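# Hang the inverted glass beaker on a drying-rack peg

## Task

Pick up the beaker that sits upside down on the shelved bench by the door, carry it to the shelved bench by the window, and put it on one of the drying rack's pegs, pushed on far enough that the peg supports it. The task fails if the beaker touches the floor, or if it breaks from a drop of more than a few centimetres or a hard knock. The parked cart, pedal bin and stool are movable. At the end, open the gripper and move away from the rack. The task also fails if the robot falls over or ends up tilted.

## Robot and tools

ROBOT. A Rainbow Robotics RB-Y1: a two-wheeled differential base (0.66 m long, 0.58 m wide, front edge 0.10 m ahead of the drive axle, with rear casters), a folding torso (leg with ankle, knee and hip), a head with a camera, and left and right 7-joint arms, each ending in a parallel gripper with a wrist camera. Cameras: head_camera (896x504), left_wrist_camera and right_wrist_camera (644x364).

FRAMES. Base frame: origin on the floor midway between the drive wheels, x forward, y left, z up. The reported chest, left_hand and right_hand are in this frame. A hand point sits between that gripper's pads; the fingers point along its -z and close along its x. Printed hand positions get less reliable at long reach. The odometry frame is where the base frame was at scene start. base_odometry comes only from wheel turns, so wheel slip appears as travel. Heading runs -3.142 to 3.142, left positive.

execute_actions. Argument "actions": a list holding one action, or empty (then it only reports state and images). Optional "cameras": list of names from head_camera, left_wrist_camera, right_wrist_camera, all; omitted, null or ["all"] gives all, [] gives none. An action may contain:
- "base": exactly one of {"translate_m": d}, a straight drive of d metres relative to where the base is, forward positive, -3 to 3; or {"rotate_rad": d}, a turn in place relative to the current heading, counter-clockwise (left) positive, -3.2 to 3.2. No sideways motion. A base move needing over 8.667 s at its top speed is refused.
- "joints": one dictionary, keyed by joint name, covering both arms, torso, head and grippers; each value is an absolute target in radians (grippers in metres of opening). Ranges and signs: torso_squat_rad 0 to 1.2 (higher lowers a level chest); torso_shift_rad -0.3 to 0.6 (positive pushes hips forward); torso_pitch_rad -0.2 to 1.4 (positive leans forward); torso_yaw_rad -1.5 to 1.5 (left positive). Shoulder pitch -2.356 to 2.356 (0 hanging, negative raises forward). left_shoulder_roll_rad 0 to 3.141 (positive out left); right_shoulder_roll_rad -3.141 to 0 (negative out right). Shoulder yaw -2.094 to 2.094; elbow -2.617 to 0.01 (negative bends); forearm roll -3.141 to 3.141; wrist pitch -1.57 to 1.919 (negative tips the hand forward); hand roll -2.705 to 2.705; yaw and roll signs are identical for both arms (positive is leftward / counter-clockwise seen from above). Grippers 0 to 0.1 m. head_pan_rad -0.523 to 0.523 relative to the chest, left positive; head_tilt_rad -0.35 to 1.57, positive looks down. Torso combos must satisfy squat+shift<=1.52, squat-shift+pitch<=1.57, shift+0.5pitch-0.4squat<=0.7, shift+0.3pitch-0.5squat<=0.39, otherwise commanded torso joints stop short as off_target.
- "speeds": caps for this action only: translate_m 0.05 to 0.4 m/s, rotate_rad 0.1 to 1.509 rad/s (defaults are the maxima).
- "min_time_s": 0.1 to 8, a minimum duration for arm and head motions.
Parts of one action start together. Anything omitted may still be driving toward an earlier target. Unknown keys or out-of-range values get the whole call refused with no motion.

wait: {"seconds": 0 to 10}; commands nothing, then returns state and images. zoom_image: {"camera", "region": [x0,y0,x1,y1]} in pixels of that camera's most recent full image, at most 504x504. read_manual: licence texts only. finished_scene: {"scene": n} ends the scene for good once the last command has been held; the goal must already hold.

RESULTS. base_status and joint_status give each motion's outcome: done (for the base, the wheels turned the commanded amount even if slipping); off_target (rested away from target, may still push); limit_stop_at_<name>; contact_stop (hit something firm; torso and arms only); time_out; stopped_with_arm (torso halted because an arm contact-stopped). After contact_stop, time_out or stopped_with_arm, the whole group (torso, or one arm's seven joints) drops its targets and holds. limit_stop_at_own_body means a guard halted motion before the arm touched the body; move the arm or torso apart. "joint command not followed" plus a "cause:" line means an arm's targets were blocked by the self/arm-arm check; those joints show not_followed and may be retried on later actions. on_its_own lists uncommanded parts; "held at" is a target, not a position. A stop in one call cancels the later motion calls in that reply. Motor temperatures appear per arm; MOTOR HOT from 65 °C, and at 80 °C an OVER-TEMPERATURE FAULT brakes the arm (keys show limit_stop_at_motor_heat); resend targets afterwards. A torque fault at a joint's load limit freezes the robot 10 s.

GRASPING. Close to at least 0.005 m under the object's width; off_target on the gripper is then expected. Each arm carries up to 3 kg.

HAZARDS. The beaker is glass: keep lowering drops tiny, approach pegs and shelves slowly, never let it reach the floor. The base keeps driving into furniture without stopping; a bent leg can protrude past the base front and shove the robot backward unnoticed by odometry. After a stop, back off first, arms then torso. Never let the arms strike or press on each other, fingers included. Heavy loads held far forward can tip the robot. Something may occasionally nudge loose objects. At the end, release and back away.

Each tool is called as name(argument=value, ...), one argument or row to a line, values as JSON.

## Session

execute_actions(
  actions=[],
)

Scene clock: 0.00 s.
Motor temperatures (°C, as the motors report them): left_arm=[33 36 33 34 37 37 41] | right_arm=[35 32 33 29 38 43 42]
base_odometry: x=+0.000 y=+0.000 heading=+0.000 (m, m, rad; odometry frame)
base_status: not commanded
joint_positions: torso_squat_rad=+0.350 torso_shift_rad=+0.001 torso_pitch_rad=+0.002 torso_yaw_rad=+0.000 left_shoulder_pitch_rad=+0.030 left_shoulder_roll_rad=+0.022 left_shoulder_yaw_rad=+0.046 left_elbow_rad=-0.169 left_forearm_roll_rad=+0.022 left_wrist_pitch_rad=+0.049 left_hand_roll_rad=-0.024 left_gripper_m=+0.101 right_shoulder_pitch_rad=-0.027 right_shoulder_roll_rad=-0.019 right_shoulder_yaw_rad=-0.029 right_elbow_rad=-0.106 right_forearm_roll_rad=-0.006 right_wrist_pitch_rad=+0.018 right_hand_roll_rad=+0.036 right_gripper_m=+0.101 head_pan_rad=+0.000 head_tilt_rad=+0.401
joint_status: not commanded
chest: x=-0.2267 y=-0.0007 z=+1.2475 quat_wxyz=(+1.000, +0.001, +0.001, +0.000) (m; base frame)
left_hand: x=-0.1784 y=+0.2406 z=+0.5638 quat_wxyz=(+0.999, +0.013, -0.045, +0.027) (m; base frame)
right_hand: x=-0.1609 y=-0.2353 z=+0.5653 quat_wxyz=(+0.998, -0.010, -0.056, +0.005) (m; base frame)
pictures: head_camera, left_wrist_camera, right_wrist_camera
Images, in order (width x height): head_camera 896x504, left_wrist_camera 644x364, right_wrist_camera 644x364.

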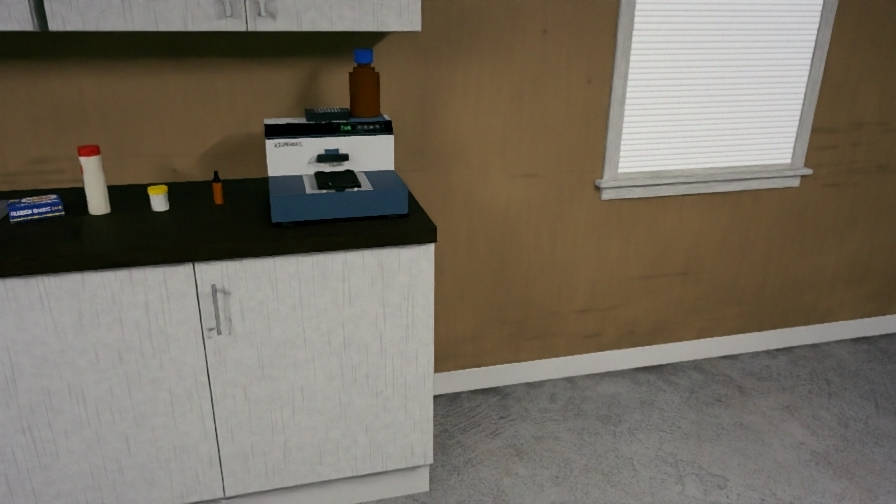

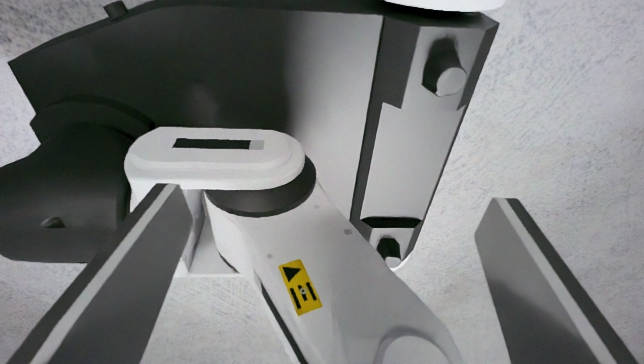

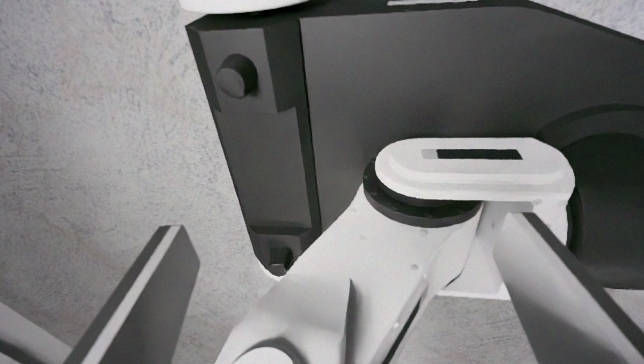

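execute_actions(
  actions=[
    {"joints":{"head_pan_rad":-0.52,"torso_yaw_rad":-0.6,"left_elbow_rad":-1.5,"right_elbow_rad":-1.5,"left_shoulder_pitch_rad":0.5,"right_shoulder_pitch_rad":0.5,"left_shoulder_roll_rad":0.1,"right_shoulder_roll_rad":-0.1}},
  ],
  cameras=["head_camera"],
)

execute_actions(
  actions=[
    {"joints":{"torso_yaw_rad":-1.5}},
  ],
  cameras=["head_camera"],
)

Scene clock: 2.87 s.
Motor temperatures (°C, as the motors report them): left_arm=[33 36 33 34 37 37 41] | right_arm=[35 32 33 29 38 44 42]
base_odometry: x=+0.000 y=+0.000 heading=+0.000 (m, m, rad; odometry frame)
base_status: not commanded
joint_positions: torso_squat_rad=+0.350 torso_shift_rad=+0.001 torso_pitch_rad=+0.002 torso_yaw_rad=-0.600 left_shoulder_pitch_rad=+0.500 left_shoulder_roll_rad=+0.100 left_shoulder_yaw_rad=+0.046 left_elbow_rad=-1.500 left_forearm_roll_rad=+0.022 left_wrist_pitch_rad=+0.049 left_hand_roll_rad=-0.024 left_gripper_m=+0.101 right_shoulder_pitch_rad=+0.500 right_shoulder_roll_rad=-0.100 right_shoulder_yaw_rad=-0.029 right_elbow_rad=-1.500 right_forearm_roll_rad=-0.006 right_wrist_pitch_rad=+0.018 right_hand_roll_rad=+0.036 right_gripper_m=+0.101 head_pan_rad=-0.520 head_tilt_rad=+0.401
joint_status: all done
chest: x=-0.2268 y=-0.0007 z=+1.2475 quat_wxyz=(+0.955, +0.000, +0.001, -0.296) (m; base frame)
left_hand: x=+0.2027 y=+0.1269 z=+0.7875 quat_wxyz=(+0.850, -0.038, -0.474, -0.227) (m; base frame)
right_hand: x=-0.1812 y=-0.4434 z=+0.7924 quat_wxyz=(+0.829, -0.240, -0.424, -0.274) (m; base frame)
pictures: head_camera
camera_calibration (this result's frames):
head_camera: T_world_to_cam=[[-0.89058, -0.454666, 0.0120752, -0.215127], [-0.184769, 0.337403, -0.923049, 1.36025], [0.415604, -0.82428, -0.384493, 0.580853], [0, 0, 0, 1]] pos_world=[-0.18166, -0.0779791, 1.48151]
Images, in order (width x height): head_camera 896x504.

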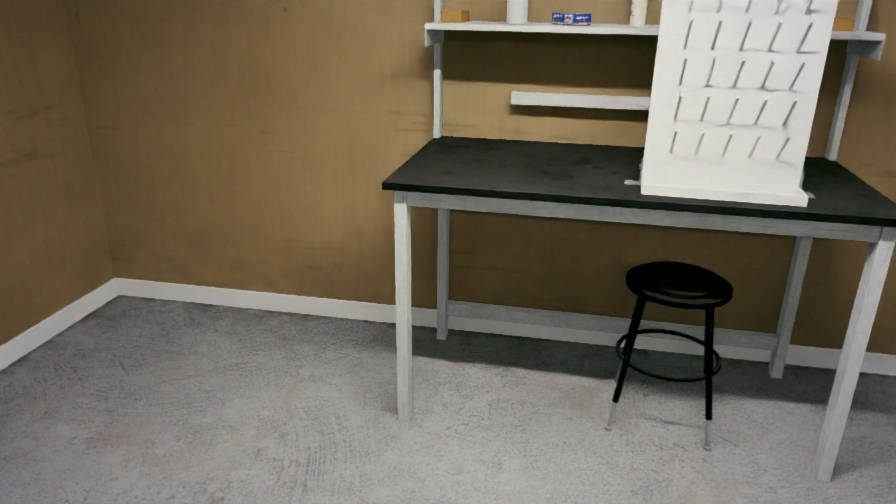

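Scene clock: 5.13 s.
Motor temperatures (°C, as the motors report them): left_arm=[33 36 33 34 37 37 41] | right_arm=[35 32 33 29 38 44 42]
base_odometry: x=+0.000 y=+0.000 heading=+0.000 (m, m, rad; odometry frame)
base_status: not commanded
joint_positions: torso_squat_rad=+0.350 torso_shift_rad=+0.001 torso_pitch_rad=+0.002 torso_yaw_rad=-1.500 left_shoulder_pitch_rad=+0.500 left_shoulder_roll_rad=+0.100 left_shoulder_yaw_rad=+0.046 left_elbow_rad=-1.500 left_forearm_roll_rad=+0.022 left_wrist_pitch_rad=+0.049 left_hand_roll_rad=-0.024 left_gripper_m=+0.101 right_shoulder_pitch_rad=+0.500 right_shoulder_roll_rad=-0.100 right_shoulder_yaw_rad=-0.029 right_elbow_rad=-1.500 right_forearm_roll_rad=-0.006 right_wrist_pitch_rad=+0.018 right_hand_roll_rad=+0.036 right_gripper_m=+0.101 head_pan_rad=-0.520 head_tilt_rad=+0.401
joint_status: all done
chest: x=-0.2268 y=-0.0007 z=+1.2475 quat_wxyz=(+0.732, +0.000, +0.001, -0.682) (m; base frame)
left_hand: x=+0.1395 y=-0.2582 z=+0.7872 quat_wxyz=(+0.667, -0.241, -0.409, -0.574) (m; base frame)
right_hand: x=-0.5459 y=-0.3120 z=+0.7932 quat_wxyz=(+0.628, -0.402, -0.277, -0.607) (m; base frame)
pictures: head_camera
camera_calibration (this result's frames):
head_camera: T_world_to_cam=[[-0.909725, 0.415007, 0.013013, -0.220014], [0.148077, 0.353557, -0.923618, 1.43645], [-0.387909, -0.838312, -0.383093, 0.396889], [0, 0, 0, 1]] pos_world=[-0.258902, -0.0838438, 1.48164]
Images, in order (width x height): head_camera 896x504.

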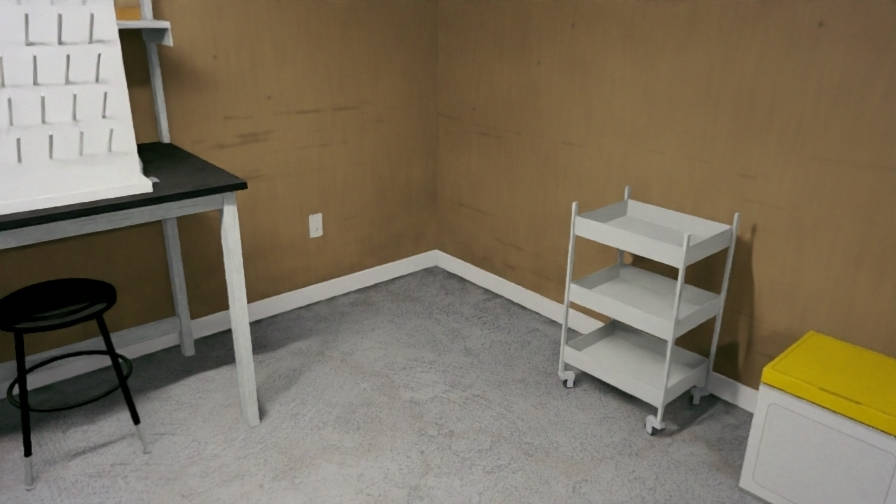

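execute_actions(
  actions=[
    {"base":{"rotate_rad":1.83},"joints":{"torso_yaw_rad":0,"head_pan_rad":0.0,"head_tilt_rad":0.35}},
  ],
  cameras=["head_camera"],
)

Scene clock: 10.27 s.
Motor temperatures (°C, as the motors report them): left_arm=[33 36 33 34 37 37 41] | right_arm=[35 32 33 29 38 44 42]
base_odometry: x=+0.000 y=+0.000 heading=+1.829 (m, m, rad; odometry frame)
base_status: done
joint_positions: torso_squat_rad=+0.350 torso_shift_rad=+0.001 torso_pitch_rad=+0.002 torso_yaw_rad=+0.000 left_shoulder_pitch_rad=+0.500 left_shoulder_roll_rad=+0.100 left_shoulder_yaw_rad=+0.046 left_elbow_rad=-1.500 left_forearm_roll_rad=+0.022 left_wrist_pitch_rad=+0.049 left_hand_roll_rad=-0.024 left_gripper_m=+0.101 right_shoulder_pitch_rad=+0.500 right_shoulder_roll_rad=-0.100 right_shoulder_yaw_rad=-0.029 right_elbow_rad=-1.500 right_forearm_roll_rad=-0.006 right_wrist_pitch_rad=+0.018 right_hand_roll_rad=+0.036 right_gripper_m=+0.101 head_pan_rad=+0.000 head_tilt_rad=+0.350
joint_status: all done
chest: x=-0.2268 y=-0.0007 z=+1.2475 quat_wxyz=(+1.000, +0.001, +0.001, +0.000) (m; base frame)
left_hand: x=+0.0555 y=+0.3478 z=+0.7879 quat_wxyz=(+0.879, +0.104, -0.464, +0.034) (m; base frame)
right_hand: x=+0.0610 y=-0.3399 z=+0.7921 quat_wxyz=(+0.873, -0.104, -0.476, -0.016) (m; base frame)
pictures: head_camera
camera_calibration (this result's frames):
head_camera: T_world_to_cam=[[0.0206648, -0.999726, 0.0109556, -0.0186797], [-0.337041, -0.0172824, -0.941331, 1.35179], [0.941263, 0.0157599, -0.337306, 0.629422], [0, 0, 0, 1]] pos_world=[-0.136458, -0.00523204, 1.48499]
Images, in order (width x height): head_camera 896x504.

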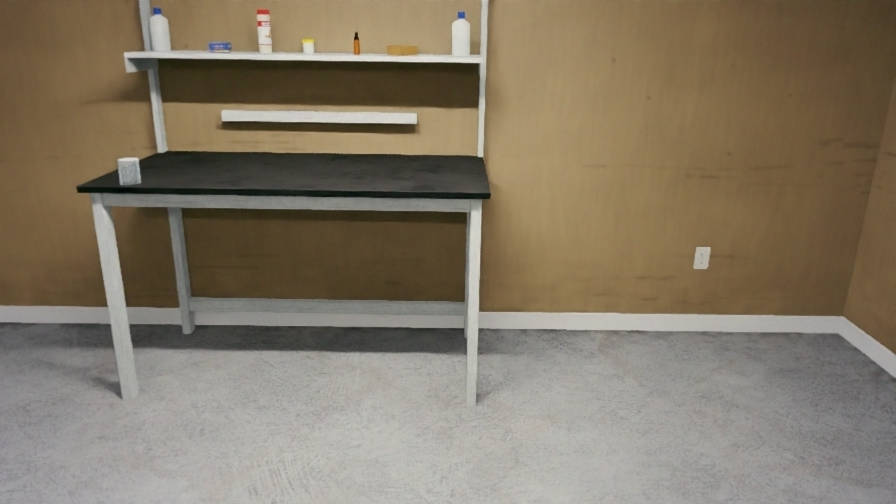

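execute_actions(
  actions=[
    {"base":{"rotate_rad":0.408},"joints":{"right_shoulder_pitch_rad":0.2,"right_elbow_rad":-0.45,"head_pan_rad":0.2,"head_tilt_rad":0.6}},
  ],
  cameras=["head_camera"],
)

execute_actions(
  actions=[
    {"base":{"translate_m":1.75},"joints":{"left_shoulder_pitch_rad":-1.2205,"left_shoulder_roll_rad":0.2248,"left_shoulder_yaw_rad":0.327,"left_elbow_rad":-0.65,"left_forearm_roll_rad":0,"left_wrist_pitch_rad":1.85,"left_hand_roll_rad":1.571},"min_time_s":4},
  ],
  cameras=["head_camera","left_wrist_camera"],
)

Scene clock: 15.10 s.
Motor temperatures (°C, as the motors report them): left_arm=[33 36 33 35 37 37 41] | right_arm=[35 32 33 29 38 44 42]
base_odometry: x=+0.000 y=+0.000 heading=+2.237 (m, m, rad; odometry frame)
base_status: done
joint_positions: torso_squat_rad=+0.350 torso_shift_rad=+0.001 torso_pitch_rad=+0.002 torso_yaw_rad=+0.000 left_shoulder_pitch_rad=+0.500 left_shoulder_roll_rad=+0.100 left_shoulder_yaw_rad=+0.046 left_elbow_rad=-1.500 left_forearm_roll_rad=+0.022 left_wrist_pitch_rad=+0.049 left_hand_roll_rad=-0.024 left_gripper_m=+0.101 right_shoulder_pitch_rad=+0.200 right_shoulder_roll_rad=-0.100 right_shoulder_yaw_rad=-0.029 right_elbow_rad=-0.450 right_forearm_roll_rad=-0.006 right_wrist_pitch_rad=+0.018 right_hand_roll_rad=+0.036 right_gripper_m=+0.101 head_pan_rad=+0.200 head_tilt_rad=+0.600
joint_status: all done
chest: x=-0.2268 y=-0.0007 z=+1.2475 quat_wxyz=(+1.000, +0.001, +0.001, +0.000) (m; base frame)
left_hand: x=+0.0556 y=+0.3477 z=+0.7879 quat_wxyz=(+0.879, +0.104, -0.464, +0.034) (m; base frame)
right_hand: x=-0.1621 y=-0.3086 z=+0.5759 quat_wxyz=(+0.991, -0.061, -0.119, -0.018) (m; base frame)
pictures: head_camera
camera_calibration (this result's frames):
head_camera: T_world_to_cam=[[0.221117, -0.975234, 0.00519024, 0.0306802], [-0.54462, -0.127894, -0.828874, 1.14647], [0.809009, 0.180451, -0.559412, 0.924043], [0, 0, 0, 1]] pos_world=[-0.129952, 0.00980276, 1.46704]
Images, in order (width x height): head_camera 896x504.

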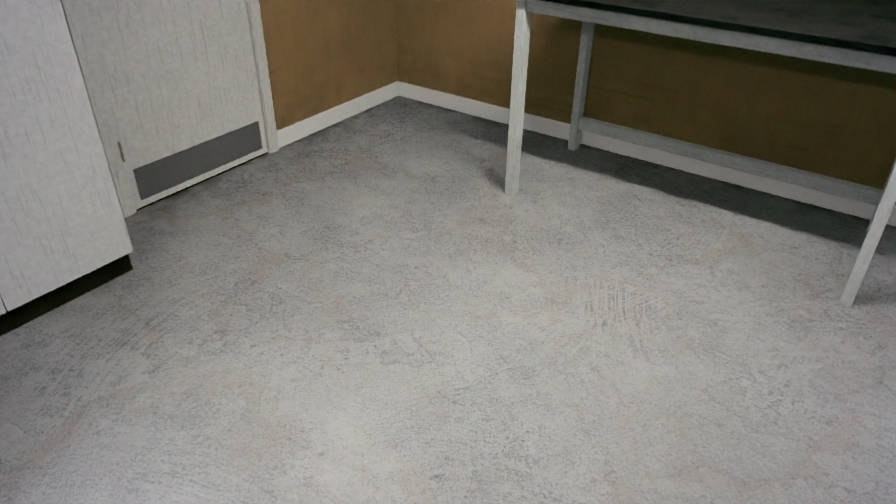

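Scene clock: 21.03 s.
Motor temperatures (°C, as the motors report them): left_arm=[34 36 33 35 37 37 41] | right_arm=[35 32 33 29 38 44 42]
base_odometry: x=-1.082 y=+1.375 heading=+2.238 (m, m, rad; odometry frame)
base_status: done
joint_positions: torso_squat_rad=+0.350 torso_shift_rad=+0.001 torso_pitch_rad=+0.002 torso_yaw_rad=+0.000 left_shoulder_pitch_rad=-1.220 left_shoulder_roll_rad=+0.225 left_shoulder_yaw_rad=+0.327 left_elbow_rad=-0.650 left_forearm_roll_rad=+0.000 left_wrist_pitch_rad=+1.850 left_hand_roll_rad=+1.571 left_gripper_m=+0.101 right_shoulder_pitch_rad=+0.200 right_shoulder_roll_rad=-0.100 right_shoulder_yaw_rad=-0.029 right_elbow_rad=-0.450 right_forearm_roll_rad=-0.006 right_wrist_pitch_rad=+0.018 right_hand_roll_rad=+0.036 right_gripper_m=+0.101 head_pan_rad=+0.200 head_tilt_rad=+0.600
joint_status: all done
chest: x=-0.2267 y=-0.0007 z=+1.2475 quat_wxyz=(+1.000, +0.001, +0.001, +0.000) (m; base frame)
left_hand: x=+0.2960 y=+0.2194 z=+1.0657 quat_wxyz=(+0.707, +0.001, +0.000, +0.707) (m; base frame)
right_hand: x=-0.1620 y=-0.3086 z=+0.5759 quat_wxyz=(+0.991, -0.061, -0.119, -0.018) (m; base frame)
pictures: head_camera, left_wrist_camera
camera_calibration (this result's frames):
head_camera: T_world_to_cam=[[0.221118, -0.975233, 0.00516794, 0.0306939], [-0.544711, -0.127897, -0.828814, 1.14642], [0.808948, 0.180451, -0.559501, 0.924088], [0, 0, 0, 1]] pos_world=[-0.129859, 0.00980402, 1.46704]
left_wrist_camera: T_world_to_cam=[[-0.0161769, 0.998056, -0.0601938, -0.146481], [0.747093, 0.052076, 0.662677, -0.909819], [0.664523, -0.0342503, -0.746483, 0.697413], [0, 0, 0, 1]] pos_world=[0.213903, 0.217462, 1.11471]
Images, in order (width x height): head_camera 896x504, left_wrist_camera 644x364.

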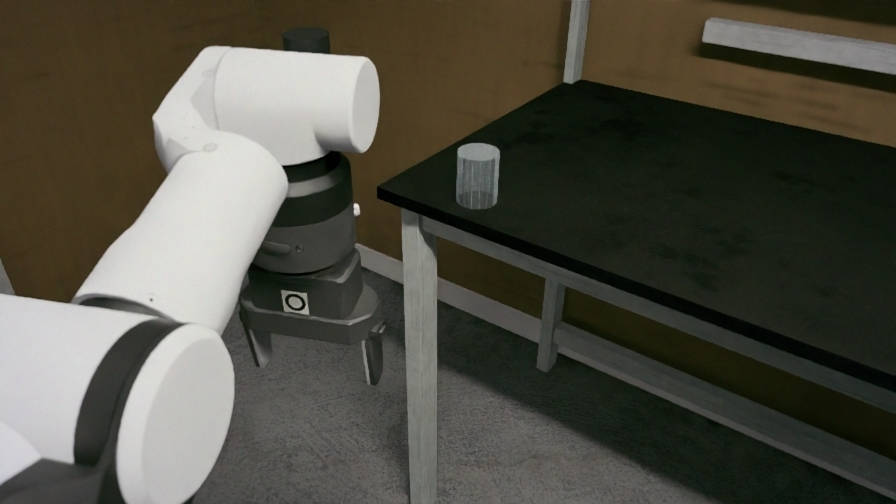

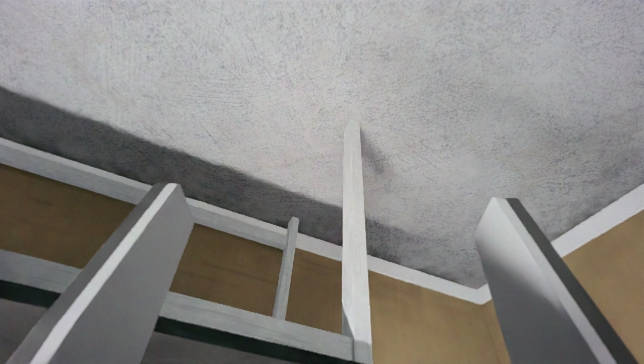

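execute_actions(
  actions=[
    {"base":{"rotate_rad":-0.045},"joints":{"head_tilt_rad":0.85}},
  ],
  cameras=[],
)

execute_actions(
  actions=[
    {"base":{"translate_m":0.47}},
  ],
  cameras=["head_camera","left_wrist_camera"],
)

Scene clock: 22.87 s.
Motor temperatures (°C, as the motors report them): left_arm=[34 36 33 35 37 37 41] | right_arm=[35 32 33 29 38 44 42]
base_odometry: x=-1.082 y=+1.375 heading=+2.194 (m, m, rad; odometry frame)
base_status: done
joint_positions: torso_squat_rad=+0.350 torso_shift_rad=+0.001 torso_pitch_rad=+0.002 torso_yaw_rad=+0.000 left_shoulder_pitch_rad=-1.220 left_shoulder_roll_rad=+0.225 left_shoulder_yaw_rad=+0.327 left_elbow_rad=-0.650 left_forearm_roll_rad=+0.000 left_wrist_pitch_rad=+1.850 left_hand_roll_rad=+1.571 left_gripper_m=+0.101 right_shoulder_pitch_rad=+0.200 right_shoulder_roll_rad=-0.100 right_shoulder_yaw_rad=-0.029 right_elbow_rad=-0.450 right_forearm_roll_rad=-0.006 right_wrist_pitch_rad=+0.018 right_hand_roll_rad=+0.036 right_gripper_m=+0.101 head_pan_rad=+0.200 head_tilt_rad=+0.850
joint_status: all done
chest: x=-0.2267 y=-0.0007 z=+1.2475 quat_wxyz=(+1.000, +0.000, +0.001, +0.000) (m; base frame)
left_hand: x=+0.2960 y=+0.2195 z=+1.0658 quat_wxyz=(+0.707, +0.001, +0.000, +0.707) (m; base frame)
right_hand: x=-0.1620 y=-0.3086 z=+0.5759 quat_wxyz=(+0.991, -0.061, -0.119, -0.018) (m; base frame)
pictures: none
No camera images: the call's "cameras" was empty. Leave "cameras" out to get every camera's image.

Scene clock: 25.70 s.
Motor temperatures (°C, as the motors report them): left_arm=[34 36 33 35 37 37 41] | right_arm=[35 32 33 29 38 44 42]
base_odometry: x=-1.356 y=+1.757 heading=+2.193 (m, m, rad; odometry frame)
base_status: done
joint_positions: torso_squat_rad=+0.350 torso_shift_rad=+0.001 torso_pitch_rad=+0.002 torso_yaw_rad=+0.000 left_shoulder_pitch_rad=-1.220 left_shoulder_roll_rad=+0.225 left_shoulder_yaw_rad=+0.327 left_elbow_rad=-0.650 left_forearm_roll_rad=+0.000 left_wrist_pitch_rad=+1.850 left_hand_roll_rad=+1.571 left_gripper_m=+0.101 right_shoulder_pitch_rad=+0.200 right_shoulder_roll_rad=-0.100 right_shoulder_yaw_rad=-0.029 right_elbow_rad=-0.450 right_forearm_roll_rad=-0.006 right_wrist_pitch_rad=+0.018 right_hand_roll_rad=+0.036 right_gripper_m=+0.101 head_pan_rad=+0.200 head_tilt_rad=+0.850
joint_status: not commanded
chest: x=-0.2267 y=-0.0007 z=+1.2475 quat_wxyz=(+1.000, +0.000, +0.001, +0.000) (m; base frame)
left_hand: x=+0.2960 y=+0.2195 z=+1.0658 quat_wxyz=(+0.707, +0.001, +0.000, +0.707) (m; base frame)
right_hand: x=-0.1620 y=-0.3086 z=+0.5759 quat_wxyz=(+0.991, -0.061, -0.119, -0.018) (m; base frame)
pictures: head_camera, left_wrist_camera
camera_calibration (this result's frames):
head_camera: T_world_to_cam=[[0.221975, -0.975052, -0.00066791, 0.0393697], [-0.728612, -0.165417, -0.664651, 0.871196], [0.647959, 0.148023, -0.747153, 1.16278], [0, 0, 0, 1]] pos_world=[-0.127412, 0.0103793, 1.44785]
left_wrist_camera: T_world_to_cam=[[-0.0162921, 0.998052, -0.0602147, -0.146525], [0.747099, 0.0521754, 0.662661, -0.909845], [0.664513, -0.0341903, -0.746494, 0.697409], [0, 0, 0, 1]] pos_world=[0.21392, 0.217556, 1.11471]
Images, in order (width x height): head_camera 896x504, left_wrist_camera 644x364.

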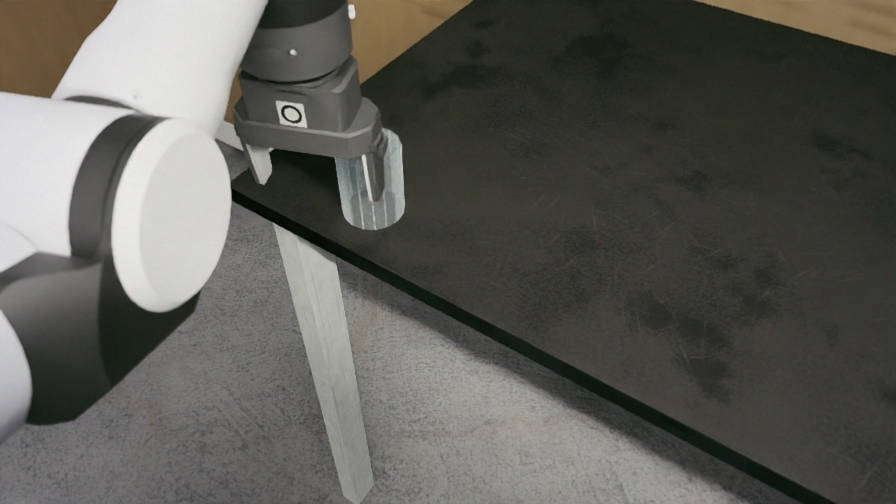

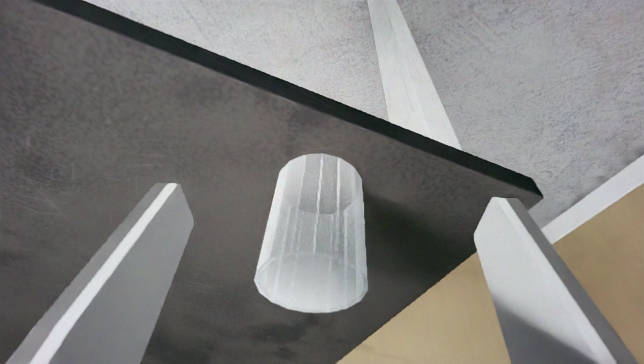

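execute_actions(
  actions=[
    {"base":{"translate_m":0.093},"joints":{"torso_yaw_rad":-0.019}},
  ],
  cameras=["left_wrist_camera"],
)

Scene clock: 28.13 s.
Motor temperatures (°C, as the motors report them): left_arm=[34 36 33 35 37 37 41] | right_arm=[35 32 33 29 38 44 42]
base_odometry: x=-1.410 y=+1.833 heading=+2.193 (m, m, rad; odometry frame)
base_status: done
joint_positions: torso_squat_rad=+0.350 torso_shift_rad=+0.001 torso_pitch_rad=+0.002 torso_yaw_rad=-0.019 left_shoulder_pitch_rad=-1.220 left_shoulder_roll_rad=+0.225 left_shoulder_yaw_rad=+0.327 left_elbow_rad=-0.650 left_forearm_roll_rad=+0.000 left_wrist_pitch_rad=+1.850 left_hand_roll_rad=+1.571 left_gripper_m=+0.101 right_shoulder_pitch_rad=+0.200 right_shoulder_roll_rad=-0.100 right_shoulder_yaw_rad=-0.029 right_elbow_rad=-0.450 right_forearm_roll_rad=-0.006 right_wrist_pitch_rad=+0.018 right_hand_roll_rad=+0.036 right_gripper_m=+0.101 head_pan_rad=+0.200 head_tilt_rad=+0.850
joint_status: all done
chest: x=-0.2266 y=-0.0007 z=+1.2475 quat_wxyz=(+1.000, +0.000, +0.001, -0.010) (m; base frame)
left_hand: x=+0.3001 y=+0.2095 z=+1.0657 quat_wxyz=(+0.714, +0.001, +0.000, +0.700) (m; base frame)
right_hand: x=-0.1679 y=-0.3098 z=+0.5759 quat_wxyz=(+0.991, -0.062, -0.118, -0.027) (m; base frame)
pictures: left_wrist_camera
camera_calibration (this result's frames):
left_wrist_camera: T_world_to_cam=[[0.00264688, 0.998181, -0.0602269, -0.142203], [0.748025, 0.0379945, 0.662582, -0.909587], [0.663665, -0.046805, -0.746564, 0.697273], [0, 0, 0, 1]] pos_world=[0.218014, 0.20914, 1.11467]
Images, in order (width x height): left_wrist_camera 644x364.

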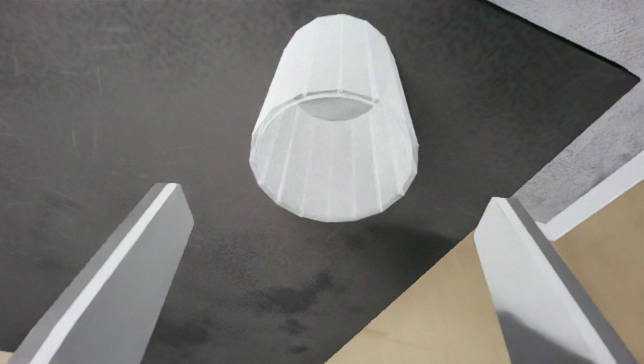

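execute_actions(
  actions=[
    {"joints":{"torso_squat_rad":0.6}},
  ],
  cameras=["left_wrist_camera"],
)

execute_actions(
  actions=[
    {"joints":{"left_gripper_m":0.06}},
  ],
  cameras=["head_camera","left_wrist_camera"],
)

Scene clock: 30.17 s.
Motor temperatures (°C, as the motors report them): left_arm=[34 36 33 35 37 37 41] | right_arm=[35 32 33 29 38 44 42]
base_odometry: x=-1.410 y=+1.833 heading=+2.193 (m, m, rad; odometry frame)
base_status: not commanded
joint_positions: torso_squat_rad=+0.600 torso_shift_rad=+0.001 torso_pitch_rad=+0.002 torso_yaw_rad=-0.019 left_shoulder_pitch_rad=-1.220 left_shoulder_roll_rad=+0.225 left_shoulder_yaw_rad=+0.327 left_elbow_rad=-0.650 left_forearm_roll_rad=+0.000 left_wrist_pitch_rad=+1.850 left_hand_roll_rad=+1.571 left_gripper_m=+0.101 right_shoulder_pitch_rad=+0.200 right_shoulder_roll_rad=-0.100 right_shoulder_yaw_rad=-0.029 right_elbow_rad=-0.450 right_forearm_roll_rad=-0.006 right_wrist_pitch_rad=+0.018 right_hand_roll_rad=+0.036 right_gripper_m=+0.101 head_pan_rad=+0.200 head_tilt_rad=+0.850
joint_status: all done
chest: x=-0.2269 y=-0.0006 z=+1.1677 quat_wxyz=(+1.000, +0.000, +0.001, -0.010) (m; base frame)
left_hand: x=+0.2999 y=+0.2095 z=+0.9860 quat_wxyz=(+0.714, +0.001, +0.000, +0.700) (m; base frame)
right_hand: x=-0.1679 y=-0.3097 z=+0.4961 quat_wxyz=(+0.991, -0.062, -0.118, -0.027) (m; base frame)
pictures: left_wrist_camera
camera_calibration (this result's frames):
left_wrist_camera: T_world_to_cam=[[0.00265618, 0.998181, -0.0602254, -0.147059], [0.747806, 0.0380019, 0.662829, -0.856803], [0.663912, -0.0467975, -0.746345, 0.637627], [0, 0, 0, 1]] pos_world=[0.217784, 0.209191, 1.03495]
Images, in order (width x height): left_wrist_camera 644x364.

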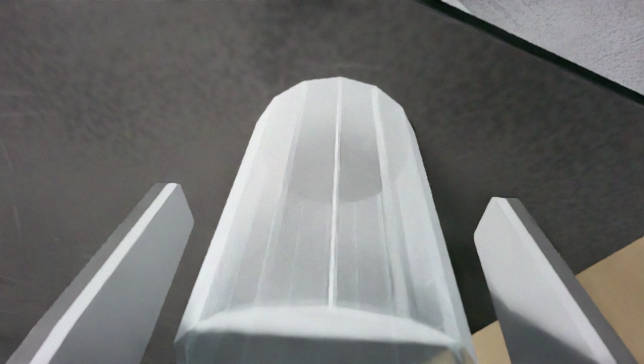

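Scene clock: 31.07 s.
Motor temperatures (°C, as the motors report them): left_arm=[34 36 33 35 37 37 41] | right_arm=[35 32 33 29 38 44 42]
base_odometry: x=-1.410 y=+1.833 heading=+2.193 (m, m, rad; odometry frame)
base_status: not commanded
joint_positions: torso_squat_rad=+0.600 torso_shift_rad=+0.001 torso_pitch_rad=+0.002 torso_yaw_rad=-0.019 left_shoulder_pitch_rad=-1.220 left_shoulder_roll_rad=+0.225 left_shoulder_yaw_rad=+0.327 left_elbow_rad=-0.650 left_forearm_roll_rad=+0.000 left_wrist_pitch_rad=+1.850 left_hand_roll_rad=+1.571 left_gripper_m=+0.071 right_shoulder_pitch_rad=+0.200 right_shoulder_roll_rad=-0.100 right_shoulder_yaw_rad=-0.029 right_elbow_rad=-0.450 right_forearm_roll_rad=-0.006 right_wrist_pitch_rad=+0.018 right_hand_roll_rad=+0.036 right_gripper_m=+0.101 head_pan_rad=+0.200 head_tilt_rad=+0.850
joint_status: left_gripper_m off_target (ended at +0.071, target +0.060)
chest: x=-0.2269 y=-0.0006 z=+1.1677 quat_wxyz=(+1.000, +0.000, +0.001, -0.010) (m; base frame)
left_hand: x=+0.2999 y=+0.2095 z=+0.9860 quat_wxyz=(+0.714, +0.001, +0.000, +0.700) (m; base frame)
right_hand: x=-0.1679 y=-0.3097 z=+0.4961 quat_wxyz=(+0.991, -0.062, -0.118, -0.027) (m; base frame)
pictures: head_camera, left_wrist_camera
camera_calibration (this result's frames):
head_camera: T_world_to_cam=[[0.203379, -0.9791, -0.0005871, 0.0350863], [-0.731455, -0.151539, -0.664838, 0.817523], [0.650854, 0.135643, -0.746987, 1.10372], [0, 0, 0, 1]] pos_world=[-0.127514, 0.00852777, 1.368]
left_wrist_camera: T_world_to_cam=[[0.00265631, 0.998181, -0.0602239, -0.147061], [0.747806, 0.0380008, 0.662829, -0.856803], [0.663912, -0.0467964, -0.746345, 0.637627], [0, 0, 0, 1]] pos_world=[0.217784, 0.209191, 1.03495]
Images, in order (width x height): head_camera 896x504, left_wrist_camera 644x364.

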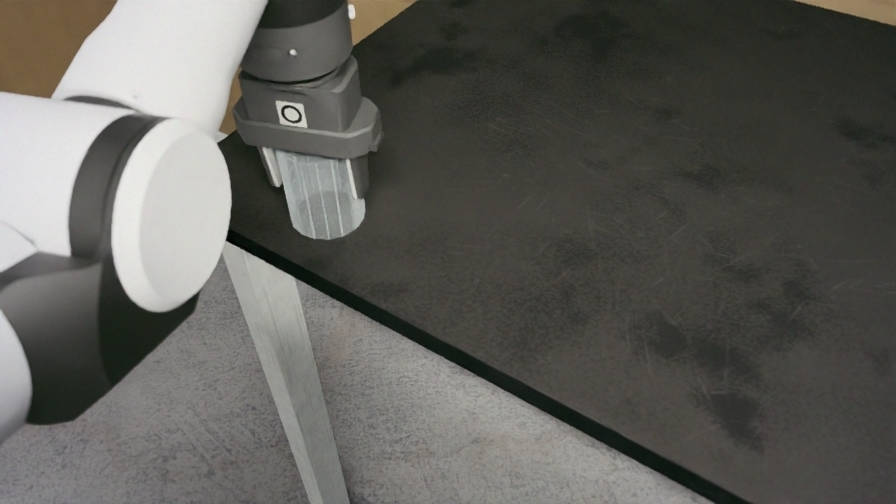

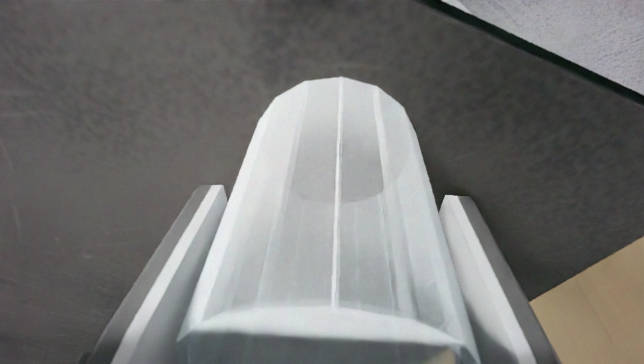

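execute_actions(
  actions=[
    {"base":{"translate_m":-0.65},"joints":{"torso_squat_rad":0.35,"torso_yaw_rad":0,"head_tilt_rad":0.3,"head_pan_rad":0}},
  ],
  cameras=["left_wrist_camera"],
)

execute_actions(
  actions=[
    {"base":{"rotate_rad":2.76}},
  ],
  cameras=["head_camera"],
)

Scene clock: 35.70 s.
Motor temperatures (°C, as the motors report them): left_arm=[34 36 33 35 37 37 41] | right_arm=[35 32 33 29 38 44 42]
base_odometry: x=-1.032 y=+1.304 heading=+2.191 (m, m, rad; odometry frame)
base_status: done
joint_positions: torso_squat_rad=+0.350 torso_shift_rad=+0.001 torso_pitch_rad=+0.002 torso_yaw_rad=+0.000 left_shoulder_pitch_rad=-1.220 left_shoulder_roll_rad=+0.225 left_shoulder_yaw_rad=+0.327 left_elbow_rad=-0.650 left_forearm_roll_rad=+0.000 left_wrist_pitch_rad=+1.850 left_hand_roll_rad=+1.571 left_gripper_m=+0.071 right_shoulder_pitch_rad=+0.200 right_shoulder_roll_rad=-0.100 right_shoulder_yaw_rad=-0.029 right_elbow_rad=-0.450 right_forearm_roll_rad=-0.006 right_wrist_pitch_rad=+0.018 right_hand_roll_rad=+0.036 right_gripper_m=+0.101 head_pan_rad=+0.000 head_tilt_rad=+0.300
joint_status: all done
chest: x=-0.2267 y=-0.0007 z=+1.2475 quat_wxyz=(+1.000, +0.000, +0.001, +0.000) (m; base frame)
left_hand: x=+0.2960 y=+0.2194 z=+1.0657 quat_wxyz=(+0.707, +0.001, +0.000, +0.707) (m; base frame)
right_hand: x=-0.1621 y=-0.3086 z=+0.5759 quat_wxyz=(+0.991, -0.061, -0.119, -0.018) (m; base frame)
pictures: left_wrist_camera
camera_calibration (this result's frames):
left_wrist_camera: T_world_to_cam=[[-0.0162715, 0.998054, -0.0601879, -0.146543], [0.747198, 0.0521371, 0.662553, -0.909646], [0.664402, -0.0341915, -0.746593, 0.697528], [0, 0, 0, 1]] pos_world=[0.213862, 0.217534, 1.11464]
Images, in order (width x height): left_wrist_camera 644x364.

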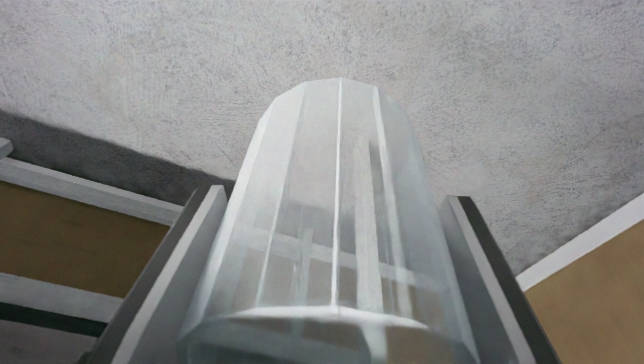

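Scene clock: 40.73 s.
Motor temperatures (°C, as the motors report them): left_arm=[34 36 33 35 37 37 41] | right_arm=[35 32 33 29 38 44 42]
base_odometry: x=-1.032 y=+1.304 heading=-1.333 (m, m, rad; odometry frame)
base_status: done
joint_positions: torso_squat_rad=+0.350 torso_shift_rad=+0.001 torso_pitch_rad=+0.002 torso_yaw_rad=+0.000 left_shoulder_pitch_rad=-1.220 left_shoulder_roll_rad=+0.225 left_shoulder_yaw_rad=+0.327 left_elbow_rad=-0.650 left_forearm_roll_rad=+0.000 left_wrist_pitch_rad=+1.850 left_hand_roll_rad=+1.571 left_gripper_m=+0.071 right_shoulder_pitch_rad=+0.200 right_shoulder_roll_rad=-0.100 right_shoulder_yaw_rad=-0.029 right_elbow_rad=-0.450 right_forearm_roll_rad=-0.006 right_wrist_pitch_rad=+0.018 right_hand_roll_rad=+0.036 right_gripper_m=+0.101 head_pan_rad=+0.000 head_tilt_rad=+0.300
joint_status: not commanded
chest: x=-0.2268 y=-0.0007 z=+1.2475 quat_wxyz=(+1.000, +0.000, +0.001, +0.000) (m; base frame)
left_hand: x=+0.2959 y=+0.2195 z=+1.0657 quat_wxyz=(+0.707, +0.001, +0.000, +0.707) (m; base frame)
right_hand: x=-0.1621 y=-0.3086 z=+0.5759 quat_wxyz=(+0.991, -0.061, -0.119, -0.018) (m; base frame)
pictures: head_camera
camera_calibration (this result's frames):
head_camera: T_world_to_cam=[[0.0200072, -0.999727, 0.0120654, -0.0203468], [-0.289594, -0.0173452, -0.956992, 1.38412], [0.956941, 0.0156527, -0.289862, 0.563933], [0, 0, 0, 1]] pos_world=[-0.138409, -0.0051604, 1.4883]
Images, in order (width x height): head_camera 896x504.

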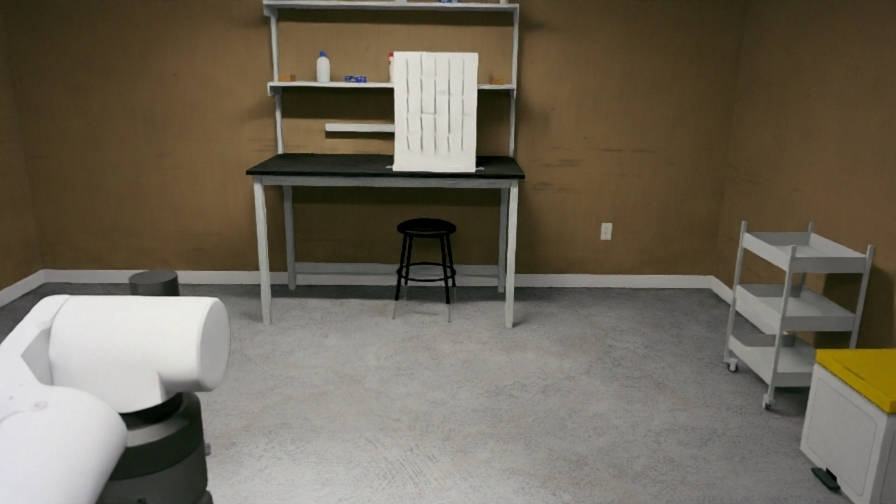

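execute_actions(
  actions=[
    {"base":{"translate_m":2.55},"joints":{"head_pan_rad":0.1,"head_tilt_rad":0.25}},
  ],
  cameras=["head_camera"],
)

Scene clock: 48.97 s.
Motor temperatures (°C, as the motors report them): left_arm=[35 36 33 35 37 37 41] | right_arm=[35 32 33 29 38 44 42]
base_odometry: x=-0.430 y=-1.174 heading=-1.332 (m, m, rad; odometry frame)
base_status: done
joint_positions: torso_squat_rad=+0.350 torso_shift_rad=+0.001 torso_pitch_rad=+0.002 torso_yaw_rad=+0.000 left_shoulder_pitch_rad=-1.220 left_shoulder_roll_rad=+0.225 left_shoulder_yaw_rad=+0.327 left_elbow_rad=-0.650 left_forearm_roll_rad=+0.000 left_wrist_pitch_rad=+1.850 left_hand_roll_rad=+1.571 left_gripper_m=+0.071 right_shoulder_pitch_rad=+0.200 right_shoulder_roll_rad=-0.100 right_shoulder_yaw_rad=-0.029 right_elbow_rad=-0.450 right_forearm_roll_rad=-0.006 right_wrist_pitch_rad=+0.018 right_hand_roll_rad=+0.036 right_gripper_m=+0.101 head_pan_rad=+0.100 head_tilt_rad=+0.250
joint_status: all done
chest: x=-0.2267 y=-0.0007 z=+1.2475 quat_wxyz=(+1.000, +0.000, +0.001, +0.000) (m; base frame)
left_hand: x=+0.2960 y=+0.2195 z=+1.0656 quat_wxyz=(+0.707, +0.001, +0.000, +0.707) (m; base frame)
right_hand: x=-0.1620 y=-0.3086 z=+0.5759 quat_wxyz=(+0.991, -0.061, -0.119, -0.018) (m; base frame)
pictures: head_camera
camera_calibration (this result's frames):
head_camera: T_world_to_cam=[[0.118924, -0.99282, 0.0128636, -0.00129104], [-0.238503, -0.0411404, -0.97027, 1.4138], [0.963833, 0.112321, -0.241683, 0.49557], [0, 0, 0, 1]] pos_world=[-0.140297, 0.00121967, 1.49156]
Images, in order (width x height): head_camera 896x504.

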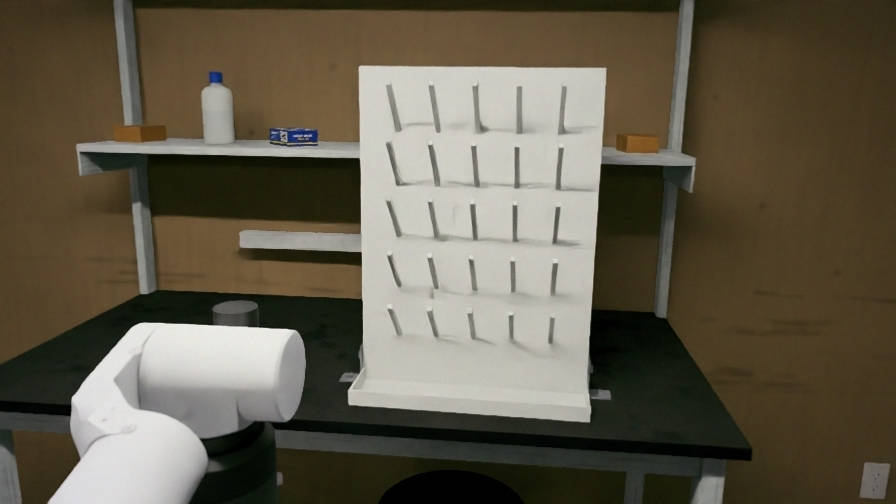

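zoom_image(
  camera="head_camera",
  region=[330, 50, 630, 440],
)

Region (330, 50, 630, 440) of head_camera's 896x504 image, scaled by 1.292, with more detail than that image has; it fills the left 388 columns of this view, and the rest is white.

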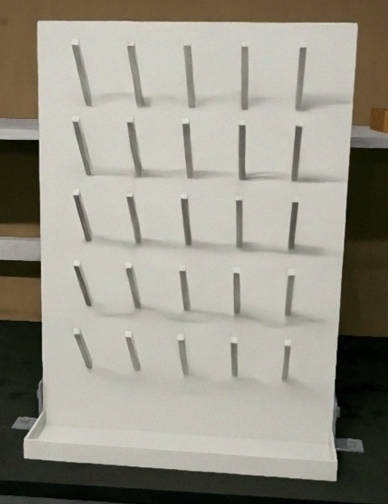

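execute_actions(
  actions=[
    {"base":{"translate_m":0.37},"joints":{"left_elbow_rad":-0.95,"left_wrist_pitch_rad":1.365,"torso_squat_rad":0.49,"torso_yaw_rad":0.03,"head_pan_rad":0.2,"head_tilt_rad":0.45},"min_time_s":1.5},
  ],
  cameras=["head_camera","left_wrist_camera"],
)

Scene clock: 54.10 s.
Motor temperatures (°C, as the motors report them): left_arm=[35 36 33 35 37 37 41] | right_arm=[35 32 33 29 38 44 42]
base_odometry: x=-0.342 y=-1.533 heading=-1.332 (m, m, rad; odometry frame)
base_status: done
joint_positions: torso_squat_rad=+0.490 torso_shift_rad=+0.001 torso_pitch_rad=+0.002 torso_yaw_rad=+0.030 left_shoulder_pitch_rad=-1.220 left_shoulder_roll_rad=+0.225 left_shoulder_yaw_rad=+0.327 left_elbow_rad=-0.950 left_forearm_roll_rad=+0.000 left_wrist_pitch_rad=+1.365 left_hand_roll_rad=+1.571 left_gripper_m=+0.071 right_shoulder_pitch_rad=+0.200 right_shoulder_roll_rad=-0.100 right_shoulder_yaw_rad=-0.029 right_elbow_rad=-0.450 right_forearm_roll_rad=-0.006 right_wrist_pitch_rad=+0.018 right_hand_roll_rad=+0.036 right_gripper_m=+0.101 head_pan_rad=+0.200 head_tilt_rad=+0.450
joint_status: all done
chest: x=-0.2267 y=-0.0006 z=+1.2076 quat_wxyz=(+1.000, +0.000, +0.001, +0.015) (m; base frame)
left_hand: x=+0.4290 y=+0.2391 z=+1.1662 quat_wxyz=(+0.644, -0.265, -0.274, +0.663) (m; base frame)
right_hand: x=-0.1528 y=-0.3065 z=+0.5360 quat_wxyz=(+0.991, -0.059, -0.119, -0.003) (m; base frame)
pictures: head_camera, left_wrist_camera
camera_calibration (this result's frames):
head_camera: T_world_to_cam=[[0.248918, -0.968487, 0.00852283, 0.0325829], [-0.413971, -0.114345, -0.90308, 1.24463], [0.875596, 0.221265, -0.429388, 0.732097], [0, 0, 0, 1]] pos_world=[-0.133889, 0.0118867, 1.43808]
left_wrist_camera: T_world_to_cam=[[0.00187794, 0.998546, -0.0538659, -0.173197], [0.0590745, 0.0536612, 0.99681, -1.17167], [0.998252, -0.00505405, -0.0588878, -0.267267], [0, 0, 0, 1]] pos_world=[0.336341, 0.234468, 1.14287]
Images, in order (width x height): head_camera 896x504, left_wrist_camera 644x364.

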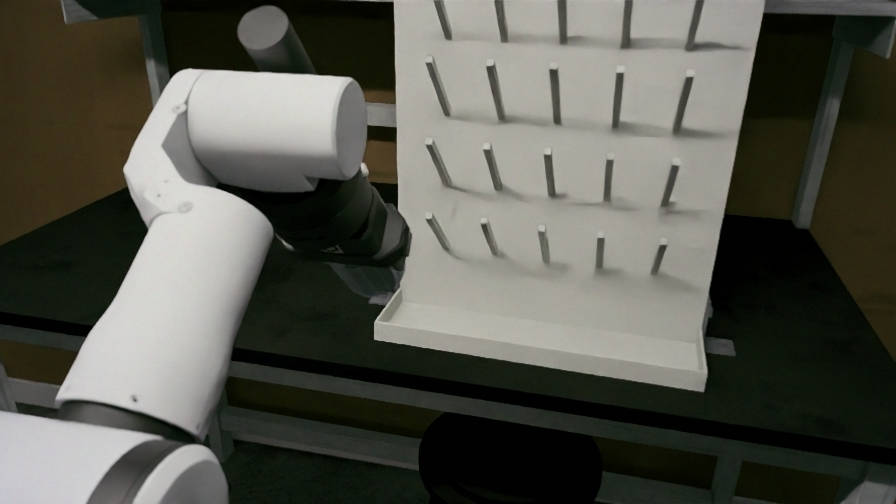

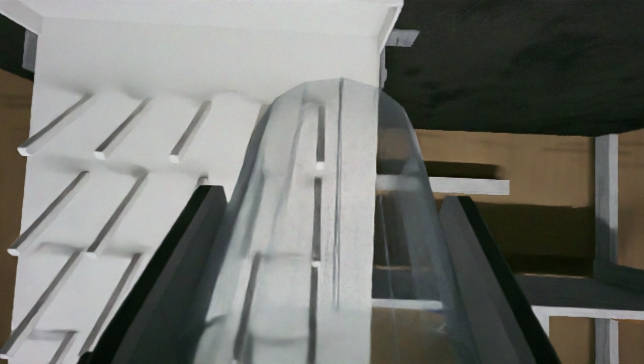

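execute_actions(
  actions=[
    {"base":{"translate_m":0.13},"joints":{"torso_yaw_rad":0.022}},
  ],
  cameras=["head_camera","left_wrist_camera"],
)

Scene clock: 82.37 s.
Motor temperatures (°C, as the motors report them): left_arm=[35 36 33 35 37 37 41] | right_arm=[35 32 33 29 38 44 42]
base_odometry: x=-0.311 y=-1.660 heading=-1.331 (m, m, rad; odometry frame)
base_status: done
joint_positions: torso_squat_rad=+0.490 torso_shift_rad=+0.001 torso_pitch_rad=+0.002 torso_yaw_rad=+0.022 left_shoulder_pitch_rad=-1.220 left_shoulder_roll_rad=+0.225 left_shoulder_yaw_rad=+0.327 left_elbow_rad=-0.950 left_forearm_roll_rad=+0.000 left_wrist_pitch_rad=+1.365 left_hand_roll_rad=+1.571 left_gripper_m=+0.071 right_shoulder_pitch_rad=+0.200 right_shoulder_roll_rad=-0.100 right_shoulder_yaw_rad=-0.029 right_elbow_rad=-0.450 right_forearm_roll_rad=-0.006 right_wrist_pitch_rad=+0.018 right_hand_roll_rad=+0.036 right_gripper_m=+0.101 head_pan_rad=+0.200 head_tilt_rad=+0.450
joint_status: all done
chest: x=-0.2267 y=-0.0007 z=+1.2076 quat_wxyz=(+1.000, +0.000, +0.001, +0.011) (m; base frame)
left_hand: x=+0.4309 y=+0.2339 z=+1.1662 quat_wxyz=(+0.647, -0.266, -0.273, +0.661) (m; base frame)
right_hand: x=-0.1553 y=-0.3071 z=+0.5360 quat_wxyz=(+0.991, -0.059, -0.119, -0.007) (m; base frame)
pictures: head_camera, left_wrist_camera
camera_calibration (this result's frames):
head_camera: T_world_to_cam=[[0.241268, -0.970421, 0.00851124, 0.0308483], [-0.414933, -0.111082, -0.903045, 1.24439], [0.87728, 0.214344, -0.429461, 0.73254], [0, 0, 0, 1]] pos_world=[-0.133746, 0.0111492, 1.43807]
left_wrist_camera: T_world_to_cam=[[0.00974825, 0.998499, -0.0538925, -0.171371], [0.0594995, 0.0532203, 0.996809, -1.17157], [0.998181, -0.0129237, -0.0588914, -0.267319], [0, 0, 0, 1]] pos_world=[0.338211, 0.230011, 1.14285]
Images, in order (width x height): head_camera 896x504, left_wrist_camera 644x364.

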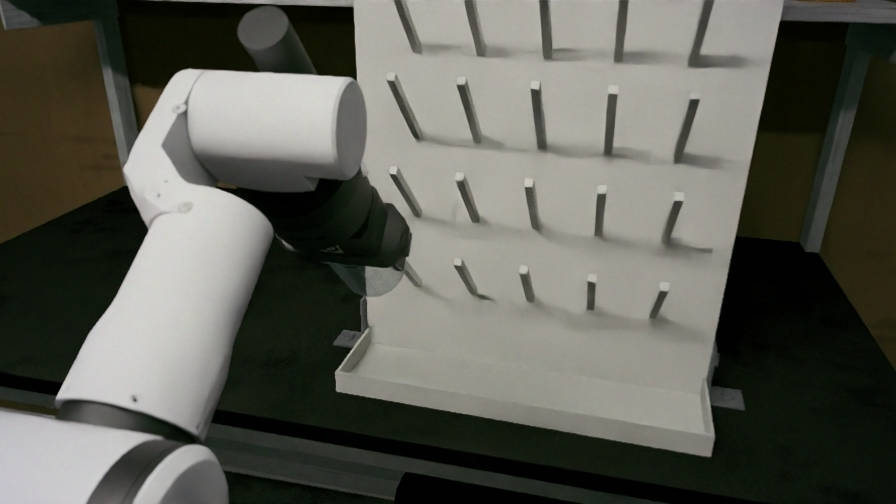

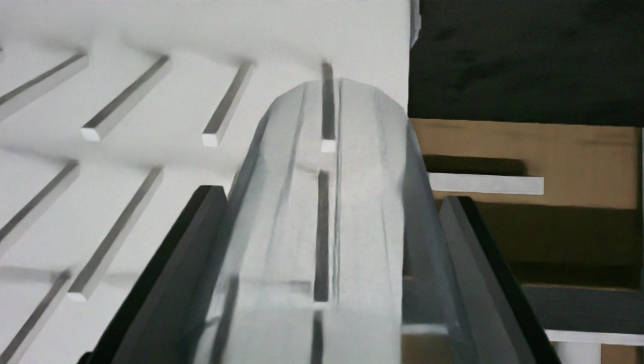

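execute_actions(
  actions=[
    {"base":{"translate_m":0.07}},
  ],
  cameras=["left_wrist_camera"],
)

Scene clock: 85.00 s.
Motor temperatures (°C, as the motors report them): left_arm=[35 36 33 35 37 37 41] | right_arm=[35 32 33 29 38 44 42]
base_odometry: x=-0.294 y=-1.728 heading=-1.330 (m, m, rad; odometry frame)
base_status: done
joint_positions: torso_squat_rad=+0.490 torso_shift_rad=+0.001 torso_pitch_rad=+0.002 torso_yaw_rad=+0.022 left_shoulder_pitch_rad=-1.220 left_shoulder_roll_rad=+0.225 left_shoulder_yaw_rad=+0.327 left_elbow_rad=-0.950 left_forearm_roll_rad=+0.000 left_wrist_pitch_rad=+1.365 left_hand_roll_rad=+1.571 left_gripper_m=+0.071 right_shoulder_pitch_rad=+0.200 right_shoulder_roll_rad=-0.100 right_shoulder_yaw_rad=-0.029 right_elbow_rad=-0.450 right_forearm_roll_rad=-0.006 right_wrist_pitch_rad=+0.018 right_hand_roll_rad=+0.036 right_gripper_m=+0.101 head_pan_rad=+0.200 head_tilt_rad=+0.450
joint_status: not commanded
chest: x=-0.2266 y=-0.0007 z=+1.2076 quat_wxyz=(+1.000, +0.000, +0.001, +0.011) (m; base frame)
left_hand: x=+0.4309 y=+0.2339 z=+1.1661 quat_wxyz=(+0.647, -0.266, -0.273, +0.661) (m; base frame)
right_hand: x=-0.1553 y=-0.3071 z=+0.5360 quat_wxyz=(+0.991, -0.059, -0.119, -0.007) (m; base frame)
pictures: left_wrist_camera
camera_calibration (this result's frames):
left_wrist_camera: T_world_to_cam=[[0.00973419, 0.998499, -0.0538938, -0.171374], [0.0596132, 0.053221, 0.996802, -1.17154], [0.998174, -0.0129158, -0.0590057, -0.267259], [0, 0, 0, 1]] pos_world=[0.338279, 0.230015, 1.14279]
Images, in order (width x height): left_wrist_camera 644x364.

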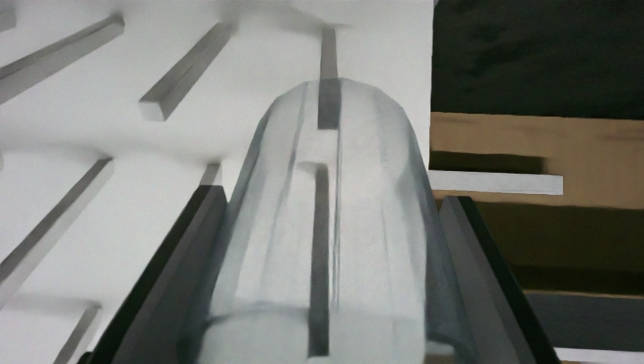

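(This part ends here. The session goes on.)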